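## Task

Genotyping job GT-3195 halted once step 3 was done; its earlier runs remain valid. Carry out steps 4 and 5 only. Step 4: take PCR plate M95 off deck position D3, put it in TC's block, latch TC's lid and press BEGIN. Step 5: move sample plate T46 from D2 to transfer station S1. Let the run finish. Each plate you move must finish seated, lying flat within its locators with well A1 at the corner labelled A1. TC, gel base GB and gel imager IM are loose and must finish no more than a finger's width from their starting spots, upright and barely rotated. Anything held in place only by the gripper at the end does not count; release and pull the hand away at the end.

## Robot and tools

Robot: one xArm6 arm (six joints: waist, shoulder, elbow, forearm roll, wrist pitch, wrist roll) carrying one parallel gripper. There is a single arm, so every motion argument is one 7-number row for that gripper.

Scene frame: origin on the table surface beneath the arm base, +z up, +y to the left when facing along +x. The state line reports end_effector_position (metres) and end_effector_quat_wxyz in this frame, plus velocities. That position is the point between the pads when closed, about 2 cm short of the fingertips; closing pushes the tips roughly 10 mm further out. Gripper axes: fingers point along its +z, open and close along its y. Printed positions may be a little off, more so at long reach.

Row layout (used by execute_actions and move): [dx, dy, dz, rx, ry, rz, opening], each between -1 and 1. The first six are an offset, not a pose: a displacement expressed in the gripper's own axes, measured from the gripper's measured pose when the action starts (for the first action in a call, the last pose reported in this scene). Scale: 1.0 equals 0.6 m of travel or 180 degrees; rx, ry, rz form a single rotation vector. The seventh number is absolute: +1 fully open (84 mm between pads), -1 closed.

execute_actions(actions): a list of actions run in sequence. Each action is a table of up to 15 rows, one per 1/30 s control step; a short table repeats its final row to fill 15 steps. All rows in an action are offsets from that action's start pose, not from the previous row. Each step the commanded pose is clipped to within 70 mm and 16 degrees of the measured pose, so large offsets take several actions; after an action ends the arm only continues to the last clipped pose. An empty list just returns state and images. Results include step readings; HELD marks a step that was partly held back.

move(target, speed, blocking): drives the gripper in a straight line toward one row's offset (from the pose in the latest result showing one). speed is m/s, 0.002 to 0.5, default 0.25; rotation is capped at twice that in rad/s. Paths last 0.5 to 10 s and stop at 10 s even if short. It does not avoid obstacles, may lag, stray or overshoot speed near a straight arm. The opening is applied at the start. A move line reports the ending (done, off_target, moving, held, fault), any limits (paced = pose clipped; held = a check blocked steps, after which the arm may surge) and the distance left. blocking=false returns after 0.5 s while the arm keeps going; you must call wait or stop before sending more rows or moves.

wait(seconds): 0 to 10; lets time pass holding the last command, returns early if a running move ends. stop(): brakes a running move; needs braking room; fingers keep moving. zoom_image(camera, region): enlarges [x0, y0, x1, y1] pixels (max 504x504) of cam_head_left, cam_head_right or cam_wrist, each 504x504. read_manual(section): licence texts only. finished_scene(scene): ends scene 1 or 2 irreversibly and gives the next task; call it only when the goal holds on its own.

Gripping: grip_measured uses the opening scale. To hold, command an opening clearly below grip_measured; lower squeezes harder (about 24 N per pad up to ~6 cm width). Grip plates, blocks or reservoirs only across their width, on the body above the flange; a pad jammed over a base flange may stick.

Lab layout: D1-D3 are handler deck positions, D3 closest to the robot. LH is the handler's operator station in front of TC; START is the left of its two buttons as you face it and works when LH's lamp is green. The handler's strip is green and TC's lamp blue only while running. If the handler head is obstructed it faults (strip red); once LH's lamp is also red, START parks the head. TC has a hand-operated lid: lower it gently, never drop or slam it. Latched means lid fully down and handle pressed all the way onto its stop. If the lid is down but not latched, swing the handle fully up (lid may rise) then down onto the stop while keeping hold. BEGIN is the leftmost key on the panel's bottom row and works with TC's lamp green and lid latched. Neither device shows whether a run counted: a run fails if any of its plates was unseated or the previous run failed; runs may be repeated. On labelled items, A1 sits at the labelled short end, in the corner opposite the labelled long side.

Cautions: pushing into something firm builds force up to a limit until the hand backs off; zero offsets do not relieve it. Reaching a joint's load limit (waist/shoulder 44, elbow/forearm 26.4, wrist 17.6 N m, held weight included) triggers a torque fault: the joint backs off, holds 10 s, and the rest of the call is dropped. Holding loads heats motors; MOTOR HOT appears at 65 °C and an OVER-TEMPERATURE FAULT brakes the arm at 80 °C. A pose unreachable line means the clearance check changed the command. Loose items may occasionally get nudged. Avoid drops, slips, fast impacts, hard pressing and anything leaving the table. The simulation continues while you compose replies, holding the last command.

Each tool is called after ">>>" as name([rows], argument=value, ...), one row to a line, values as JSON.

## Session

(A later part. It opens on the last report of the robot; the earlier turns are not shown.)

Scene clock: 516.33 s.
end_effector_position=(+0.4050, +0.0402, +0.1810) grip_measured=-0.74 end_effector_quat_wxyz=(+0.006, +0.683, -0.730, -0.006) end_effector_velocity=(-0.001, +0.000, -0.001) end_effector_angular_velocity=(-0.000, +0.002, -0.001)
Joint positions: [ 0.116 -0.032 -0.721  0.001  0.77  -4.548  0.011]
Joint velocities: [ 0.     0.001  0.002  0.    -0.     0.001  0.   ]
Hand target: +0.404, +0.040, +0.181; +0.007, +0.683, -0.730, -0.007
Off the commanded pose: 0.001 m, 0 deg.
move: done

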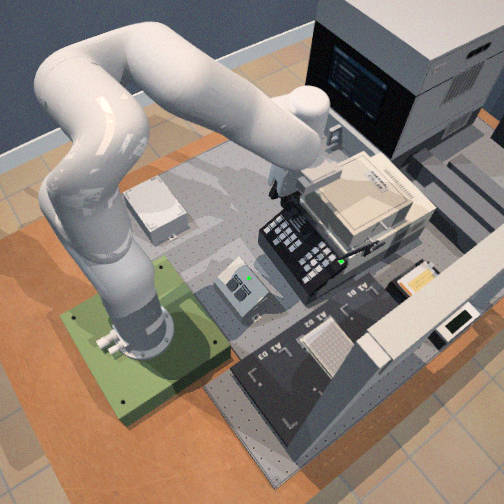

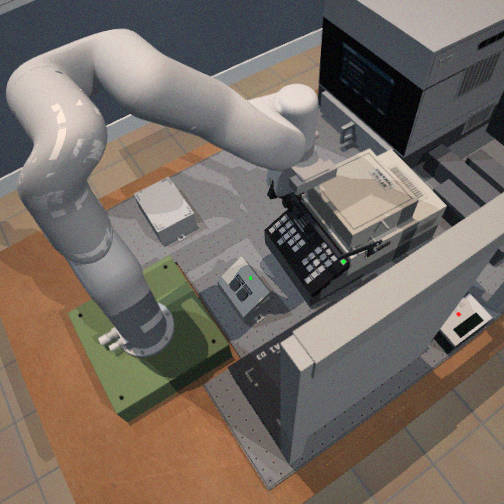

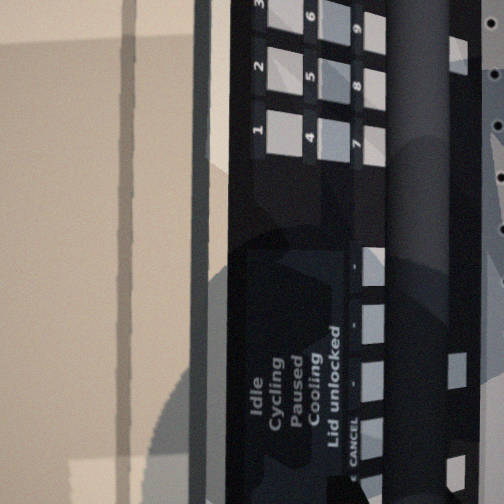

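>>> move(target=[0,0.014,0.004,0,0,-0.017,-1], speed=0.004)

>>> move(target=[0,0,0.01,0,0,0,-0.2], speed=0.004)

>>> move(target=[0,0,-0.2,0,0,0,-0.2], speed=0.04)

Scene clock: 528.77 s.
end_effector_position=(+0.3984, +0.0409, +0.1793) grip_measured=-0.73 end_effector_quat_wxyz=(+0.003, +0.703, -0.711, -0.004) end_effector_velocity=(+0.000, -0.000, +0.000) end_effector_angular_velocity=(-0.000, -0.001, +0.001)
Joint positions: [ 0.119 -0.053 -0.689  0.001  0.752 -4.598  0.012]
Joint velocities: [-0.     0.    -0.001 -0.    -0.    -0.001  0.   ]
Hand target: +0.397, +0.041, +0.179; +0.006, +0.703, -0.711, -0.006
Off the commanded pose: 0.002 m, 0 deg.
move: done

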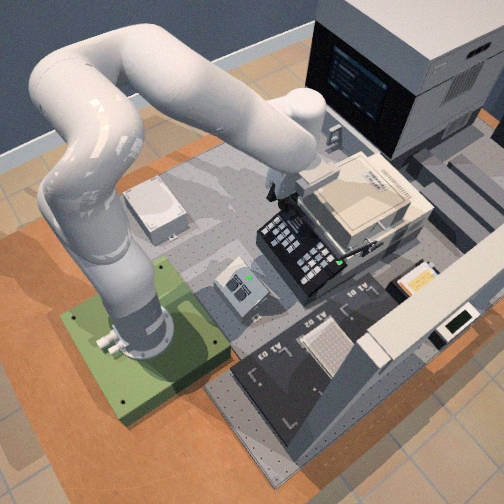

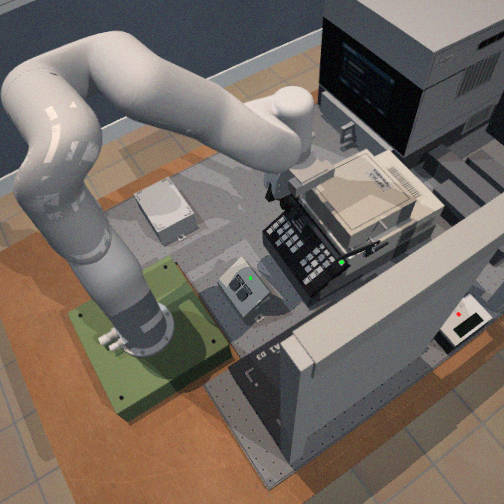

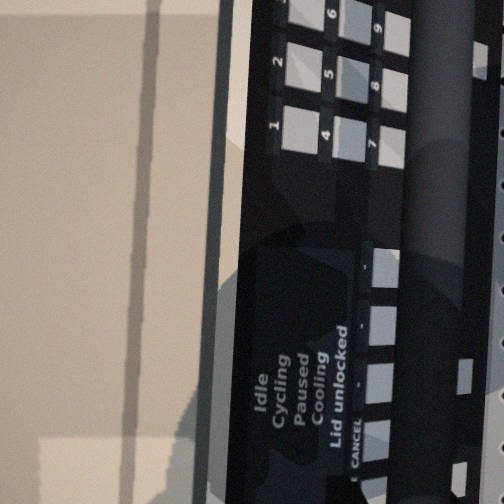

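Scene clock: 530.50 s.
end_effector_position=(+0.4000, +0.0412, +0.1769) grip_measured=-0.57 end_effector_quat_wxyz=(-0.000, +0.703, -0.711, -0.001) end_effector_velocity=(-0.000, -0.001, -0.000) end_effector_angular_velocity=(+0.000, -0.000, -0.001)
Joint positions: [ 0.119 -0.048 -0.684  0.001  0.732 -4.598  0.019]
Joint velocities: [-0.001 -0.002  0.002 -0.    -0.001 -0.     0.001]
Hand target: +0.398, +0.041, +0.173; +0.003, +0.703, -0.711, -0.004
Off the commanded pose: 0.004 m, 1 deg.
move: off_target

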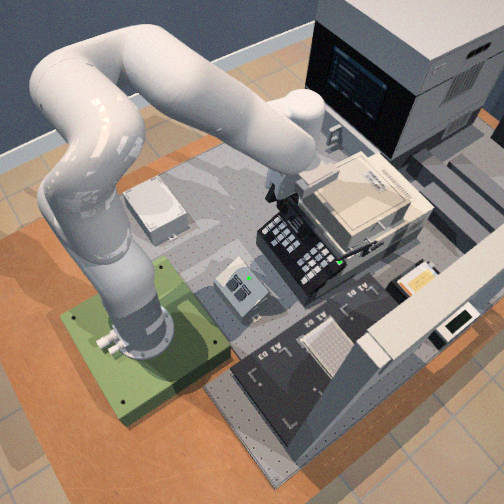

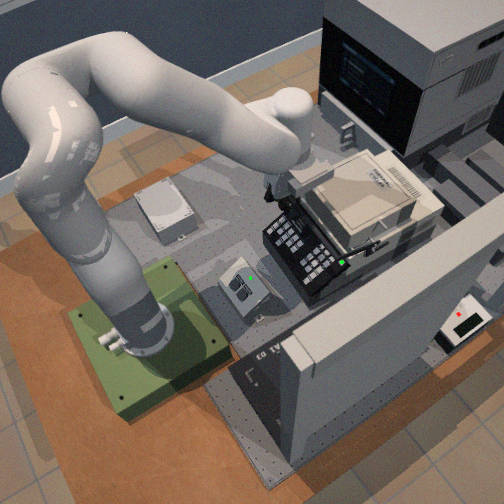

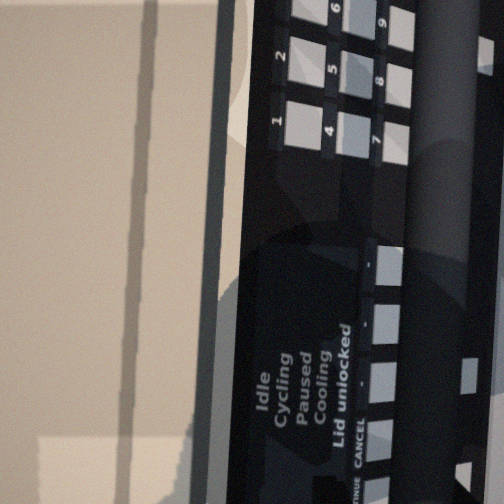

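Scene clock: 533.80 s.
end_effector_position=(+0.4003, +0.0410, +0.2967) grip_measured=-0.22 end_effector_quat_wxyz=(-0.000, +0.703, -0.711, -0.001) end_effector_velocity=(-0.001, +0.001, +0.000) end_effector_angular_velocity=(-0.000, +0.002, +0.002)
Joint positions: [ 0.119 -0.235 -0.868  0.001  1.103 -4.598  0.035]
Joint velocities: [ 0.002 -0.001 -0.     0.     0.004 -0.     0.   ]
Hand target: +0.400, +0.041, +0.297; -0.000, +0.703, -0.711, -0.001
Off the commanded pose: 0.000 m, 0 deg.
move: done

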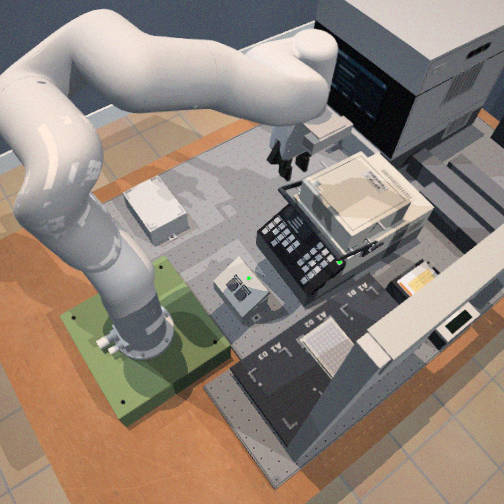

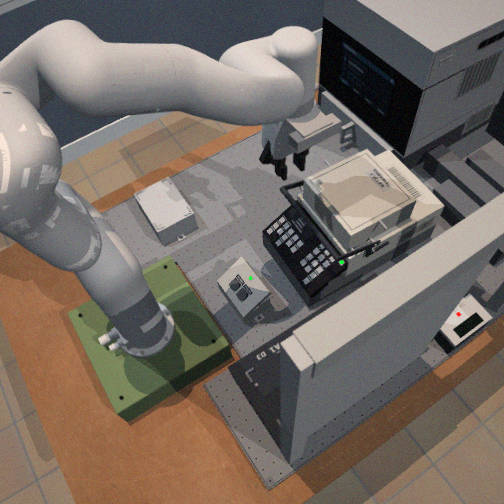

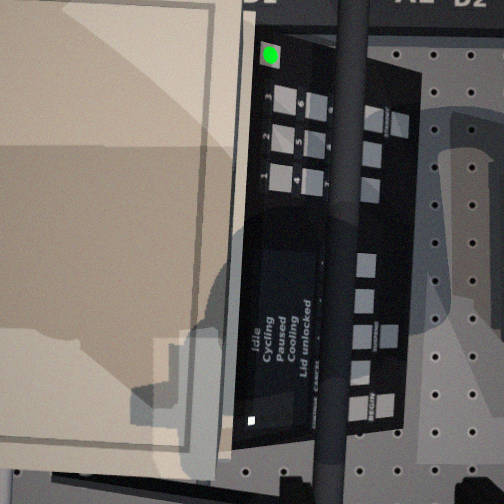

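>>> zoom_image(camera="cam_wrist", region=[220,250,420,450])

>>> zoom_image(camera="cam_head_left", region=[240,140,450,310])

Region (220, 250, 420, 450) of cam_wrist's 504x504 image, scaled by 2.520, with more detail than that image has.

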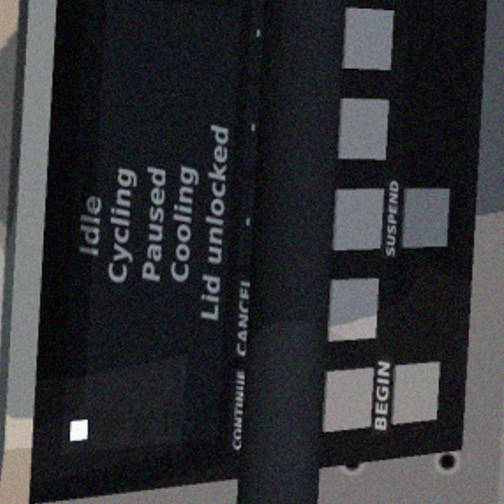

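Region (240, 140, 450, 310) of cam_head_left's 504x504 image, scaled by 2.400, with more detail than that image has; it fills the top 408 rows of this view, and the rest is white.

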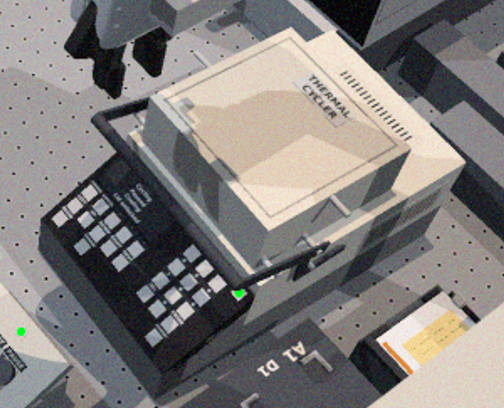

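>>> move(target=[-0.023,0.085,0.16,0.06,0,0,-1], speed=0.04)

Scene clock: 546.77 s.
end_effector_position=(+0.3492, +0.0555, +0.2011) grip_measured=-1.00 end_effector_quat_wxyz=(-0.067, +0.700, -0.708, +0.065) end_effector_velocity=(-0.000, +0.000, -0.001) end_effector_angular_velocity=(-0.000, -0.003, +0.000)
Joint positions: [ 0.187 -0.396 -0.369 -0.06   0.581 -4.483  0.   ]
Joint velocities: [ 0.002 -0.001  0.005 -0.003 -0.007  0.004  0.   ]
Hand target: +0.349, +0.055, +0.201; -0.066, +0.700, -0.708, +0.065
Off the commanded pose: 0.000 m, 0 deg.
move: done

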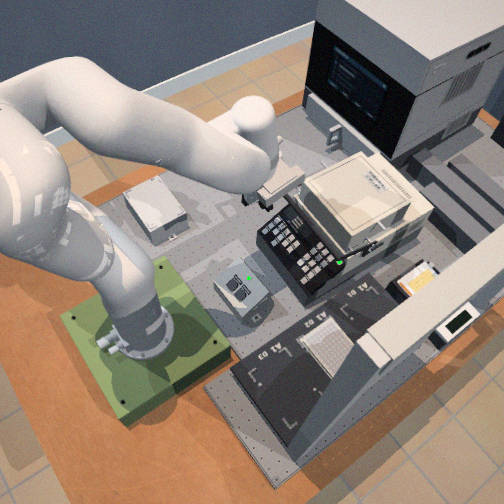

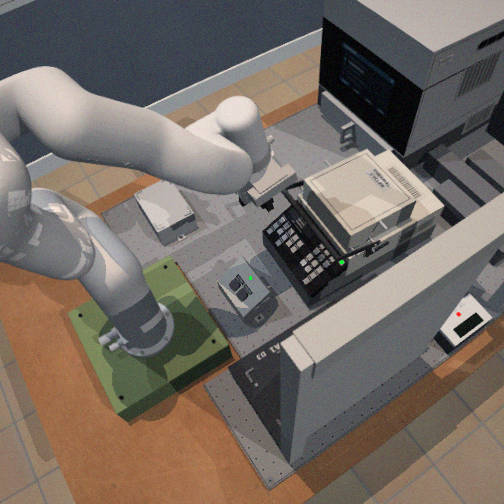

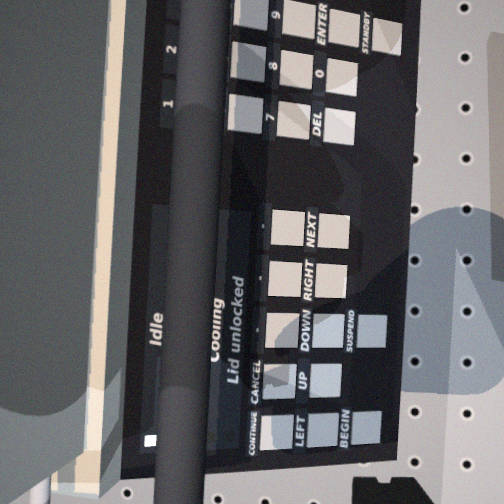

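>>> move(target=[0,0.02,0.11,0,0,0,-1], speed=0.02)

Scene clock: 552.87 s.
end_effector_position=(+0.3496, +0.0555, +0.1341) grip_measured=-1.00 end_effector_quat_wxyz=(-0.067, +0.700, -0.708, +0.065) end_effector_velocity=(+0.002, +0.000, +0.000) end_effector_angular_velocity=(+0.001, -0.004, -0.000)
Joint positions: [ 0.175 -0.169 -0.317 -0.103  0.302 -4.446  0.   ]
Joint velocities: [ 0.     0.003 -0.002 -0.002 -0.006  0.003  0.   ]
Hand target: +0.350, +0.056, +0.134; -0.067, +0.700, -0.708, +0.065
Off the commanded pose: 0.000 m, 0 deg.
move: done

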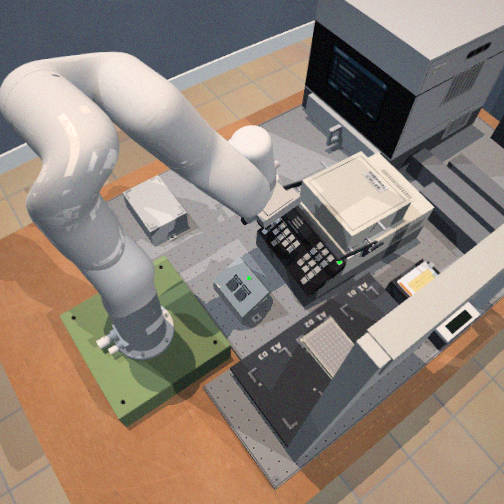

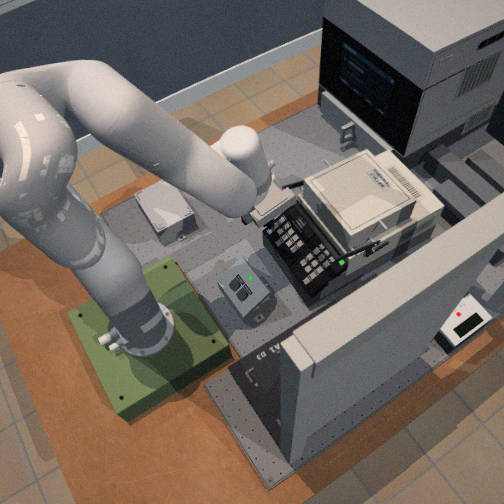

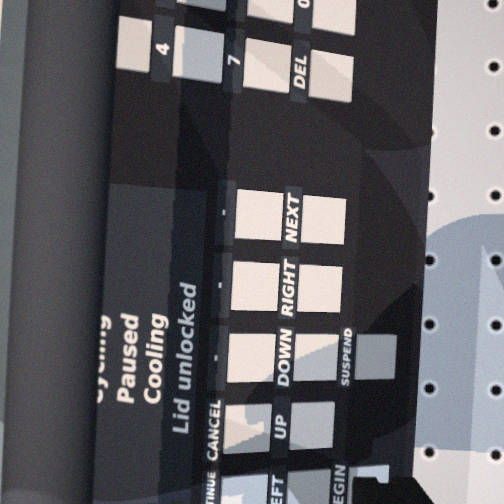

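>>> move(target=[0,0,0.06,0,0,0,-1], speed=0.006)

Scene clock: 561.60 s.
end_effector_position=(+0.3578, +0.0559, +0.1046) grip_measured=-1.00 end_effector_quat_wxyz=(-0.070, +0.700, -0.708, +0.069) end_effector_velocity=(-0.000, -0.000, -0.001) end_effector_angular_velocity=(-0.002, +0.004, +0.000)
Joint positions: [ 0.156 -0.024 -0.336 -0.171  0.166 -4.395  0.   ]
Joint velocities: [-0.     0.002 -0.002 -0.003  0.005  0.002 -0.   ]
Hand target: +0.356, +0.056, +0.099; -0.067, +0.700, -0.708, +0.065
Off the commanded pose: 0.006 m, 1 deg.
move: off_target

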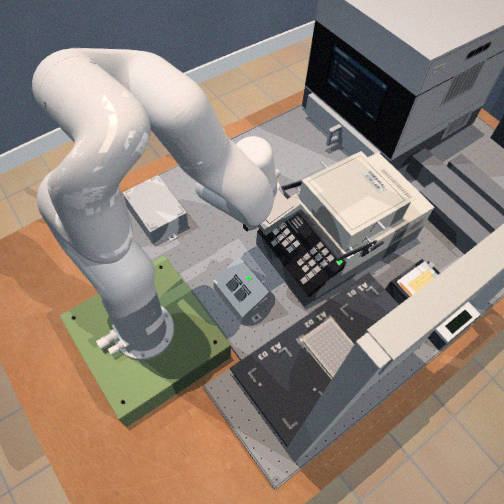

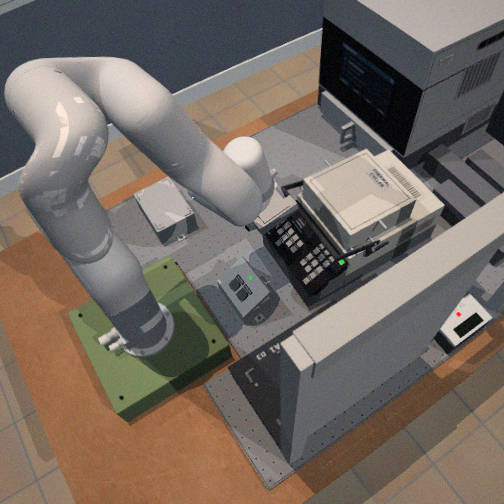

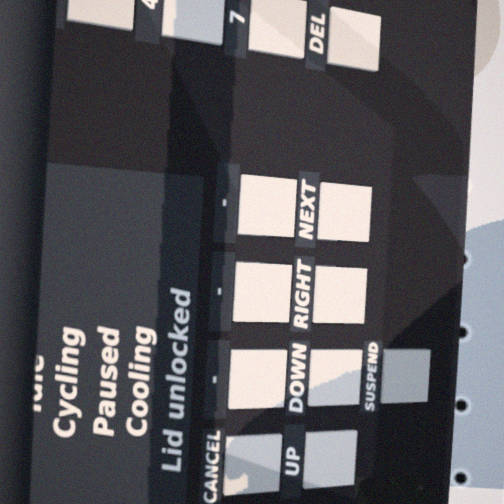

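>>> move(target=[0,0,-0.15,0,0,0,-1], speed=0.03)

>>> move(target=[0,0.03,-0.1,-0.06,0,0,1], speed=0.05)

Scene clock: 567.90 s.
end_effector_position=(+0.3403, +0.0559, +0.1927) grip_measured=-1.00 end_effector_quat_wxyz=(-0.070, +0.700, -0.708, +0.069) end_effector_velocity=(-0.001, +0.000, +0.000) end_effector_angular_velocity=(-0.000, +0.003, -0.001)
Joint positions: [ 0.193 -0.414 -0.322 -0.068  0.543 -4.47   0.   ]
Joint velocities: [ 0.001 -0.003  0.001  0.     0.005  0.001  0.   ]
Hand target: +0.340, +0.056, +0.193; -0.070, +0.700, -0.708, +0.069
Off the commanded pose: 0.000 m, 0 deg.
move: done

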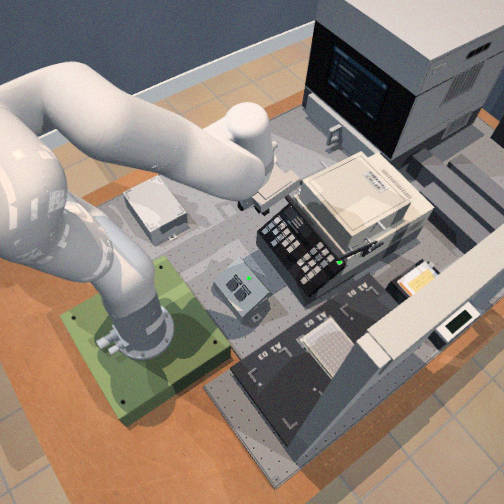

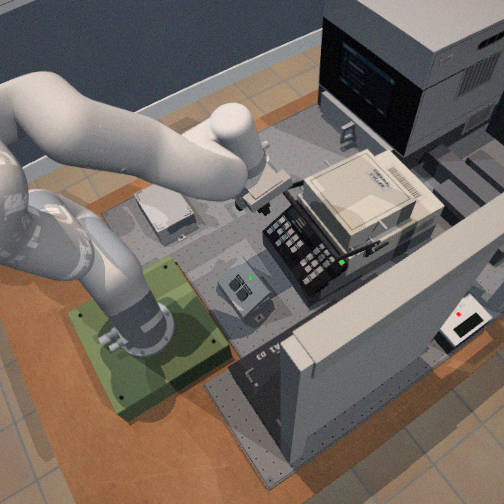

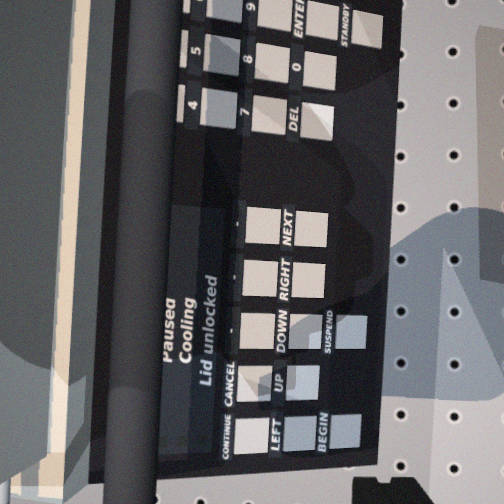

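Scene clock: 570.10 s.
end_effector_position=(+0.3110, +0.0561, +0.2479) grip_measured=+1.00 end_effector_quat_wxyz=(-0.004, +0.703, -0.711, +0.002) end_effector_velocity=(-0.001, -0.000, -0.000) end_effector_angular_velocity=(-0.001, +0.006, +0.000)
Joint positions: [ 0.196 -0.51  -0.489 -0.001  0.989 -4.521  0.084]
Joint velocities: [-0.001  0.001 -0.001  0.     0.007 -0.001  0.   ]
Hand target: +0.311, +0.056, +0.248; -0.004, +0.703, -0.711, +0.002
Off the commanded pose: 0.000 m, 0 deg.
move: done

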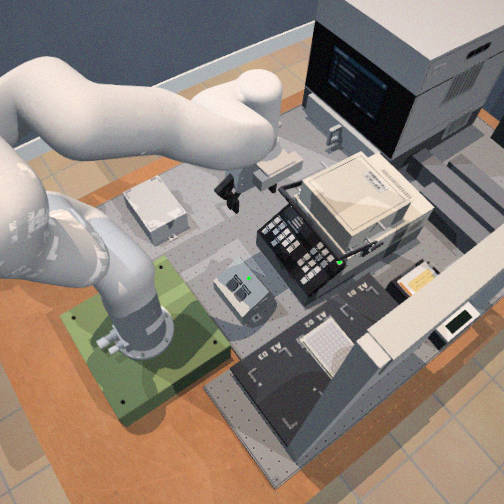

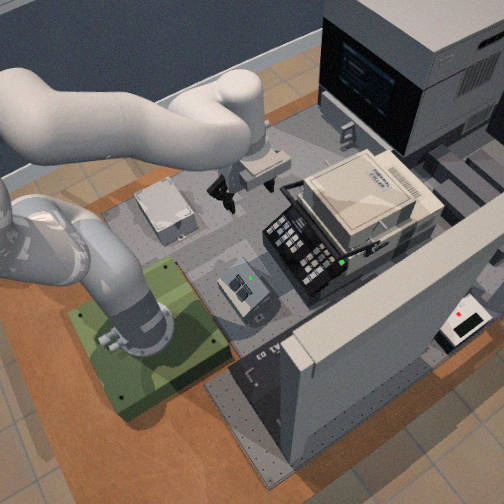

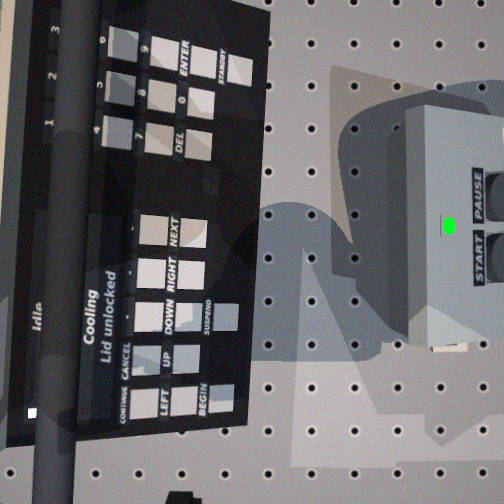

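>>> move(target=[0,-0.03,0.1,0.062,0,0,-1], speed=0.05)

Scene clock: 575.63 s.
end_effector_position=(+0.3294, +0.0560, +0.1883) grip_measured=-1.00 end_effector_quat_wxyz=(-0.072, +0.699, -0.707, +0.071) end_effector_velocity=(+0.001, +0.001, -0.000) end_effector_angular_velocity=(-0.000, -0.005, +0.003)
Joint positions: [ 0.199 -0.451 -0.276 -0.075  0.528 -4.458  0.   ]
Joint velocities: [ 0.002  0.002  0.003 -0.003 -0.009  0.001  0.   ]
Hand target: +0.329, +0.056, +0.188; -0.072, +0.699, -0.707, +0.071
Off the commanded pose: 0.000 m, 0 deg.
move: done

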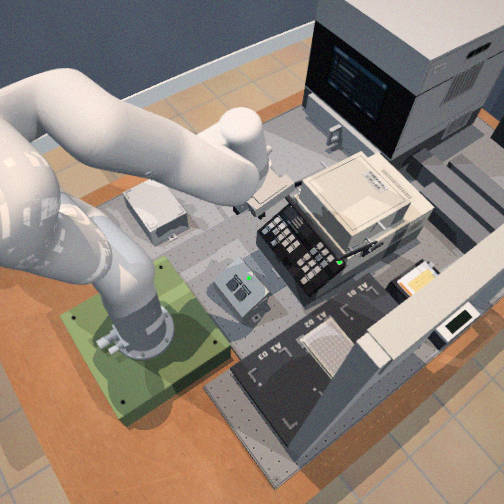

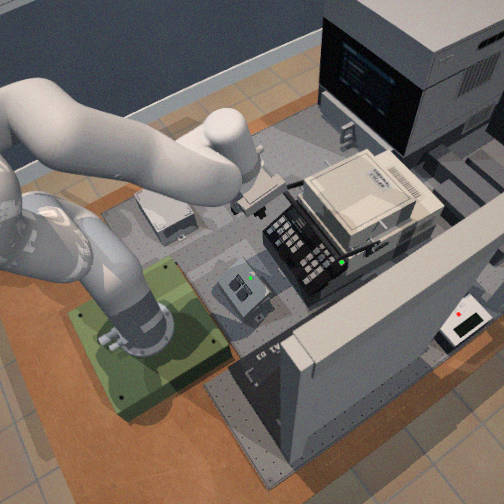

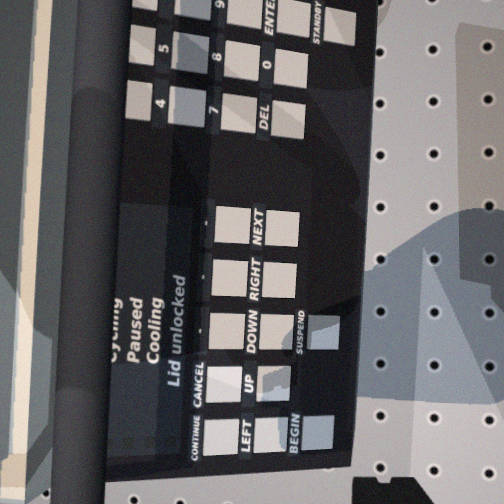

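>>> move(target=[0,-0.018,0.12,0,0,0,-1], speed=0.03)

>>> move(target=[0,0,0.045,0,0,0,-1], speed=0.006)

>>> zoom_image(camera="cam_head_left", region=[250,190,390,310])

Scene clock: 583.10 s.
end_effector_position=(+0.3544, +0.0559, +0.1200) grip_measured=-1.00 end_effector_quat_wxyz=(-0.072, +0.699, -0.707, +0.071) end_effector_velocity=(+0.002, -0.000, +0.001) end_effector_angular_velocity=(+0.001, -0.005, -0.002)
Joint positions: [ 0.165 -0.1   -0.318 -0.143  0.219 -4.416  0.   ]
Joint velocities: [-0.002  0.002 -0.003 -0.004 -0.004  0.004  0.   ]
Hand target: +0.354, +0.056, +0.120; -0.072, +0.699, -0.707, +0.071
Off the commanded pose: 0.000 m, 0 deg.
move: done

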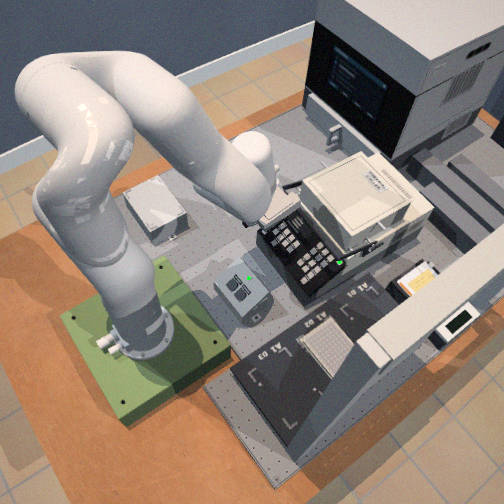

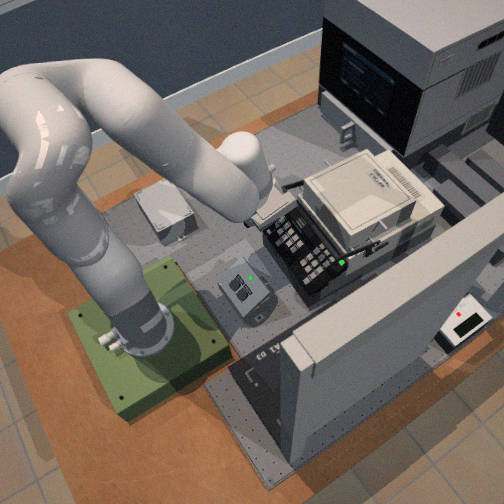

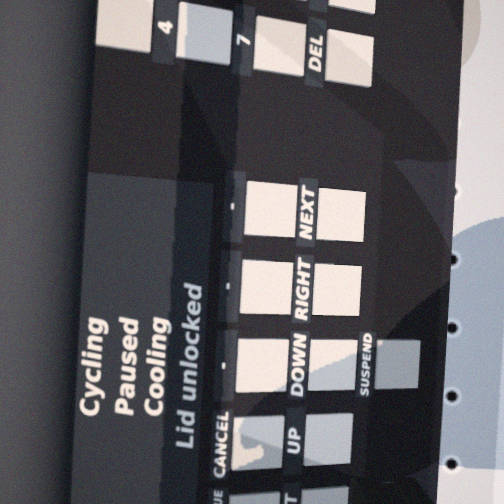

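Scene clock: 587.83 s.
end_effector_position=(+0.3603, +0.0562, +0.1040) grip_measured=-1.00 end_effector_quat_wxyz=(-0.079, +0.699, -0.706, +0.078) end_effector_velocity=(+0.001, +0.000, +0.001) end_effector_angular_velocity=(-0.001, -0.004, +0.002)
Joint positions: [ 0.144 -0.016 -0.327 -0.229  0.125 -4.351  0.   ]
Joint velocities: [-0.001 -0.002  0.001 -0.007 -0.002  0.003 -0.   ]
Hand target: +0.359, +0.056, +0.094; -0.072, +0.699, -0.708, +0.071
Off the commanded pose: 0.011 m, 1 deg.
move: off_target

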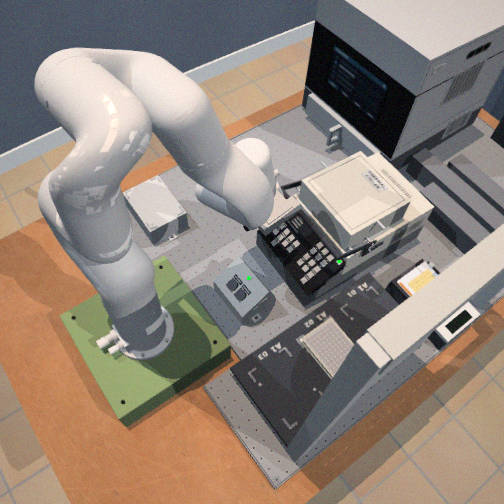

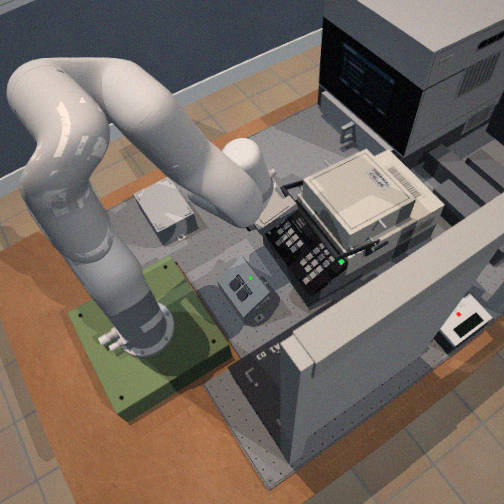

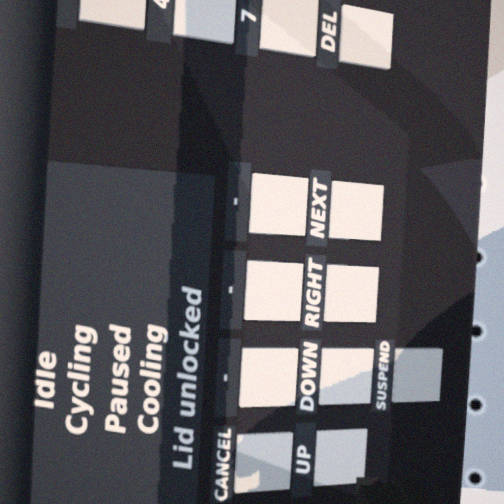

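Region (250, 190, 390, 310) of cam_head_left's 504x504 image, scaled by 3.600, with more detail than that image has; it fills the top 432 rows of this view, and the rest is white.

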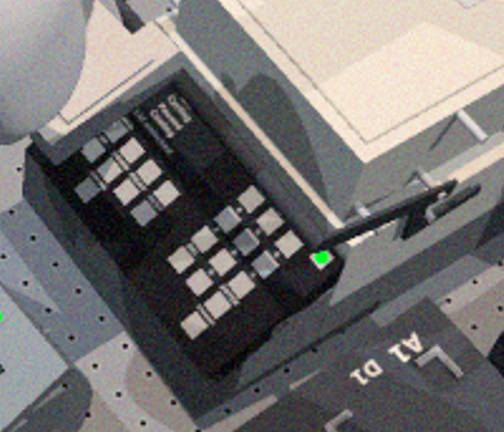

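>>> move(target=[0,0.011,-0.022,0,0,0,-1], speed=0.01)

>>> move(target=[0,0,0.04,0,0,0,-1], speed=0.006)

>>> zoom_image(camera="cam_head_left", region=[250,190,390,310])

Scene clock: 596.13 s.
end_effector_position=(+0.3511, +0.0563, +0.1154) grip_measured=-1.00 end_effector_quat_wxyz=(-0.079, +0.699, -0.706, +0.078) end_effector_velocity=(-0.001, -0.000, -0.000) end_effector_angular_velocity=(+0.000, +0.002, -0.001)
Joint positions: [ 0.158 -0.093 -0.293 -0.189  0.168 -4.378  0.   ]
Joint velocities: [ 0.001 -0.002  0.001  0.003  0.003 -0.002  0.   ]
Hand target: +0.351, +0.056, +0.115; -0.079, +0.699, -0.706, +0.078
Off the commanded pose: 0.000 m, 0 deg.
move: done

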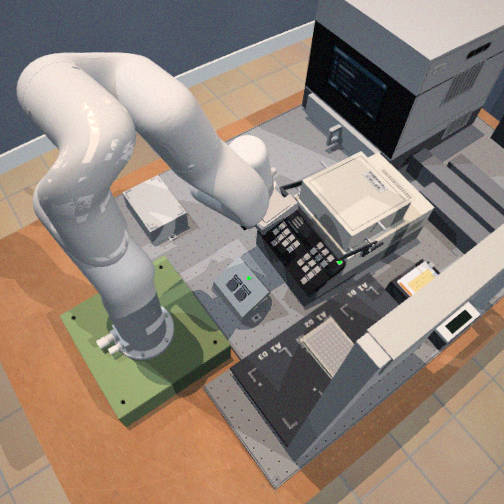

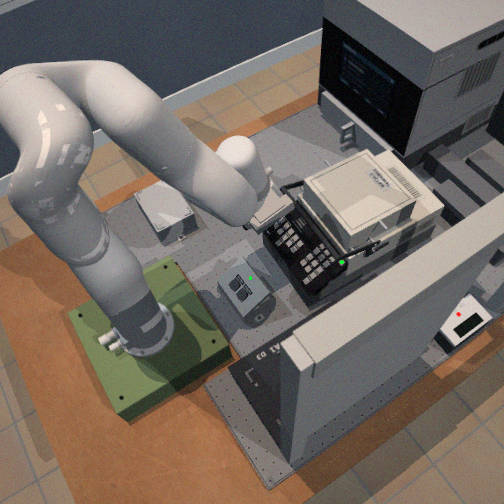

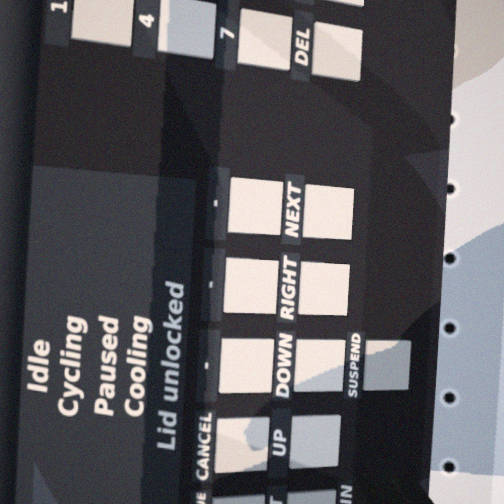

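Scene clock: 600.37 s.
end_effector_position=(+0.3569, +0.0567, +0.1022) grip_measured=-1.00 end_effector_quat_wxyz=(-0.088, +0.699, -0.705, +0.085) end_effector_velocity=(-0.000, +0.000, -0.000) end_effector_angular_velocity=(-0.000, -0.002, +0.000)
Joint positions: [ 0.126 -0.017 -0.302 -0.317  0.078 -4.282  0.   ]
Joint velocities: [-0.002 -0.     0.002 -0.012 -0.003  0.01  -0.   ]
Hand target: +0.356, +0.056, +0.092; -0.079, +0.699, -0.706, +0.077
Off the commanded pose: 0.010 m, 1 deg.
move: off_target

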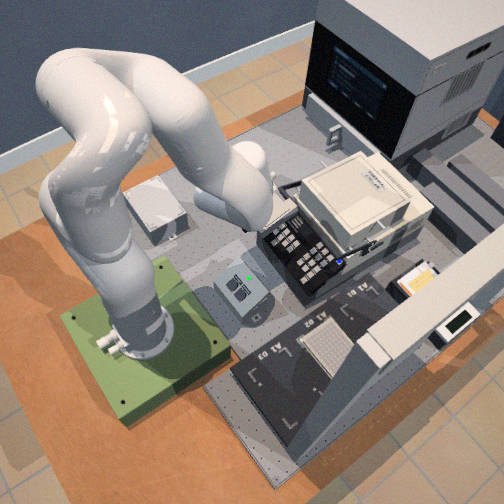

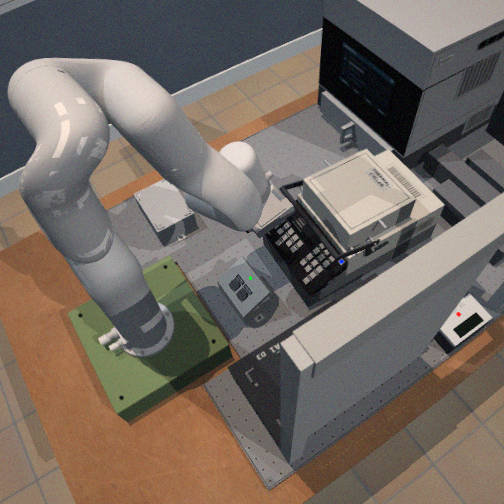

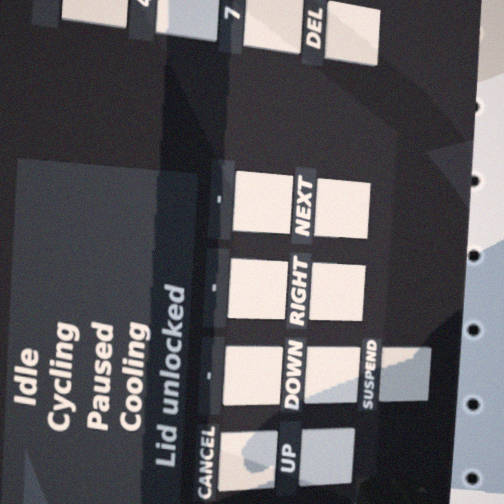

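Region (250, 190, 390, 310) of cam_head_left's 504x504 image, scaled by 3.600, with more detail than that image has; it fills the top 432 rows of this view, and the rest is white.

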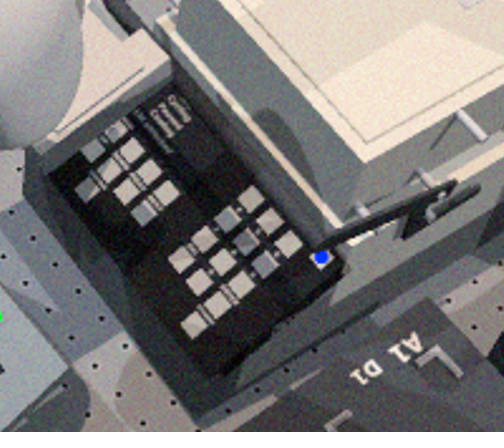

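>>> move(target=[0,0,-0.16,0,0,0,-1], speed=0.03)

>>> move(target=[0,0.03,-0.1,-0.068,0,0,1], speed=0.05)

>>> move(target=[0.1,0,0,0,0,0.5,1], speed=0.2)

>>> move(target=[0,0,0,0,0,0.5,1], speed=0.3)

Scene clock: 609.23 s.
end_effector_position=(+0.3337, +0.0564, +0.1953) grip_measured=-1.00 end_effector_quat_wxyz=(-0.088, +0.699, -0.705, +0.085) end_effector_velocity=(-0.001, -0.000, +0.000) end_effector_angular_velocity=(-0.001, +0.003, -0.000)
Joint positions: [ 0.198 -0.48  -0.261 -0.087  0.5   -4.45   0.   ]
Joint velocities: [-0.001 -0.001 -0.001  0.001  0.005 -0.001  0.   ]
Hand target: +0.334, +0.056, +0.195; -0.088, +0.699, -0.705, +0.085
Off the commanded pose: 0.000 m, 0 deg.
move: done

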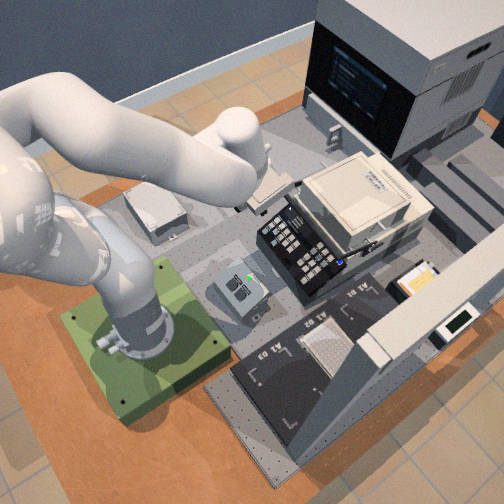

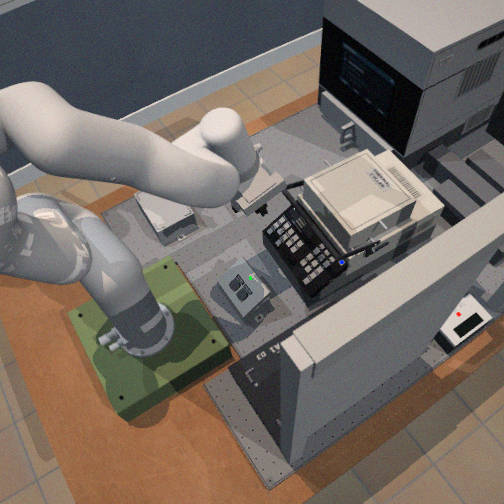

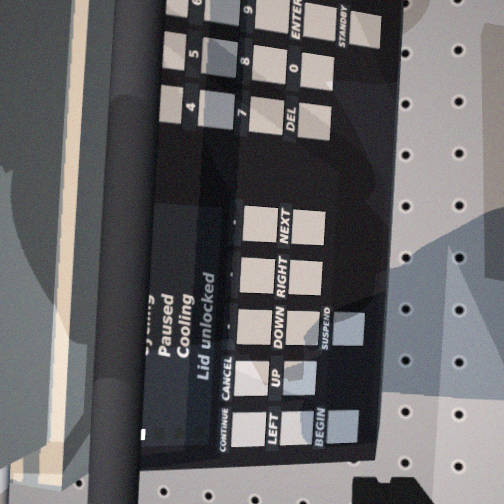

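Scene clock: 611.67 s.
end_effector_position=(+0.3018, +0.0564, +0.2489) grip_measured=+1.00 end_effector_quat_wxyz=(-0.013, +0.704, -0.710, +0.009) end_effector_velocity=(-0.000, -0.001, +0.001) end_effector_angular_velocity=(-0.000, +0.003, -0.003)
Joint positions: [ 0.204 -0.572 -0.442 -0.003  0.982 -4.515  0.084]
Joint velocities: [-0.003 -0.    -0.003  0.001  0.006 -0.     0.   ]
Hand target: +0.302, +0.056, +0.249; -0.013, +0.704, -0.710, +0.009
Off the commanded pose: 0.000 m, 0 deg.
move: done

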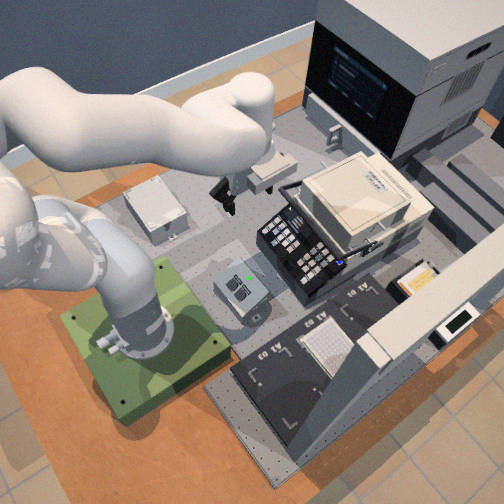

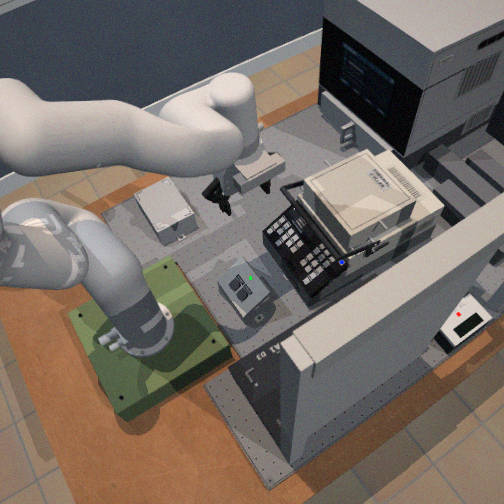

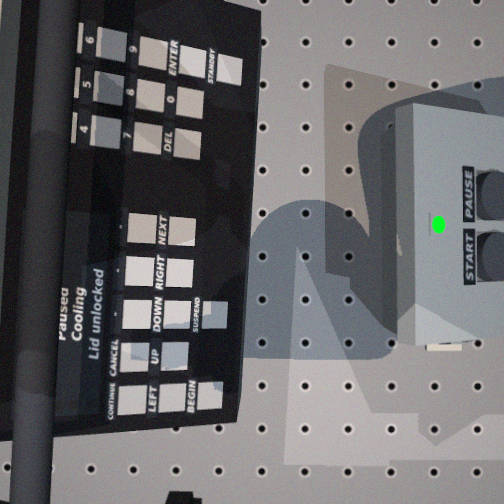

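Scene clock: 616.00 s.
end_effector_position=(+0.3014, -0.0037, +0.2487) grip_measured=+1.00 end_effector_quat_wxyz=(+0.016, +0.004, +1.000, +0.002) end_effector_velocity=(-0.000, +0.001, -0.000) end_effector_angular_velocity=(-0.000, +0.000, -0.002)
Joint positions: [ 0.002 -0.596 -0.426  0.004  0.99  -3.15   0.084]
Joint velocities: [ 0.003 -0.     0.    -0.001 -0.     0.005 -0.   ]
Hand target: +0.301, -0.004, +0.249; +0.016, +0.004, +1.000, +0.002
Off the commanded pose: 0.000 m, 0 deg.
move: done

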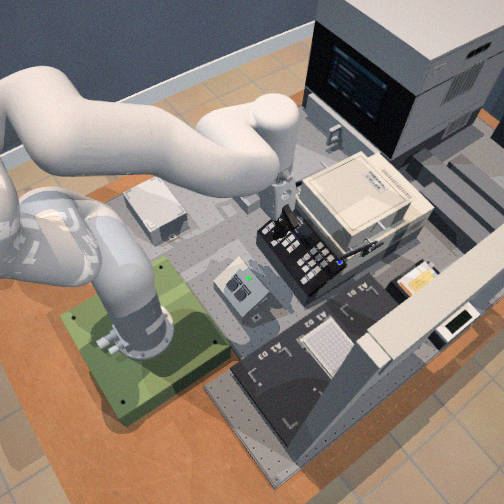

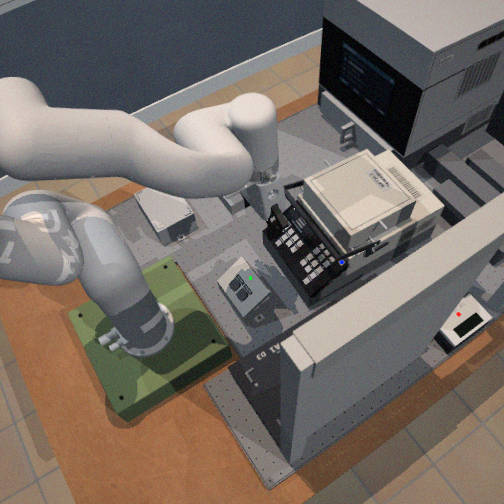

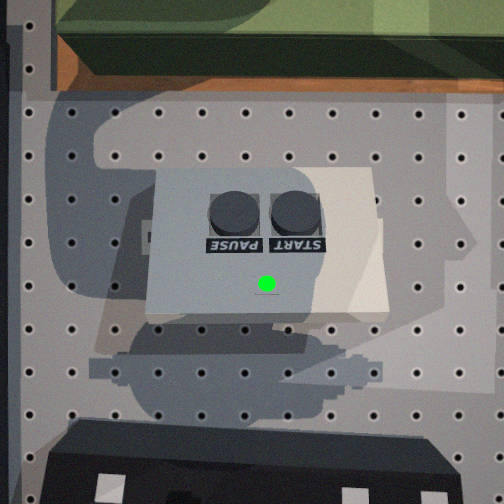

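Scene clock: 619.10 s.
end_effector_position=(+0.3014, -0.0037, +0.2487) grip_measured=+1.00 end_effector_quat_wxyz=(+0.010, +0.710, +0.704, +0.013) end_effector_velocity=(+0.001, +0.000, +0.002) end_effector_angular_velocity=(-0.001, -0.004, -0.003)
Joint positions: [ 0.002 -0.596 -0.426  0.005  0.99  -1.58   0.084]
Joint velocities: [ 0.002 -0.001 -0.003 -0.001 -0.     0.006 -0.   ]
Hand target: +0.301, -0.004, +0.249; +0.010, +0.710, +0.704, +0.013
Off the commanded pose: 0.000 m, 0 deg.
move: done

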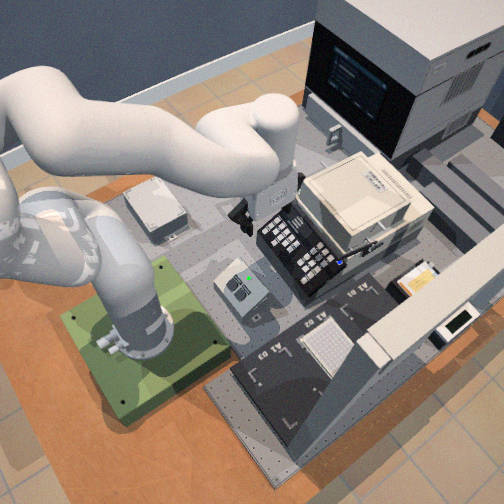

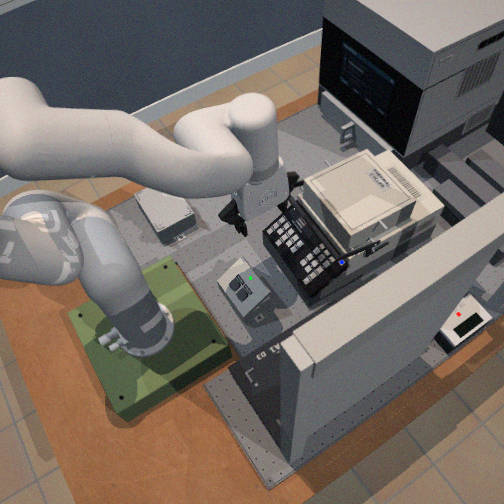

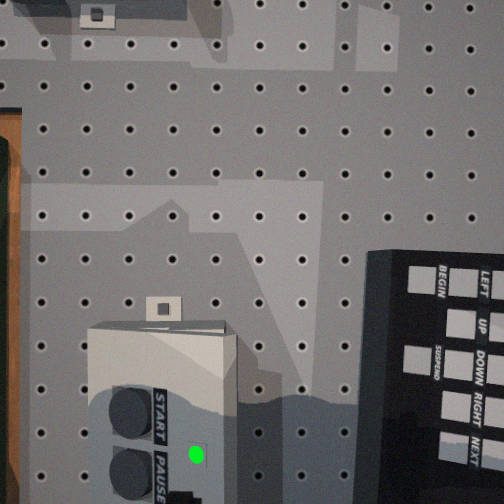

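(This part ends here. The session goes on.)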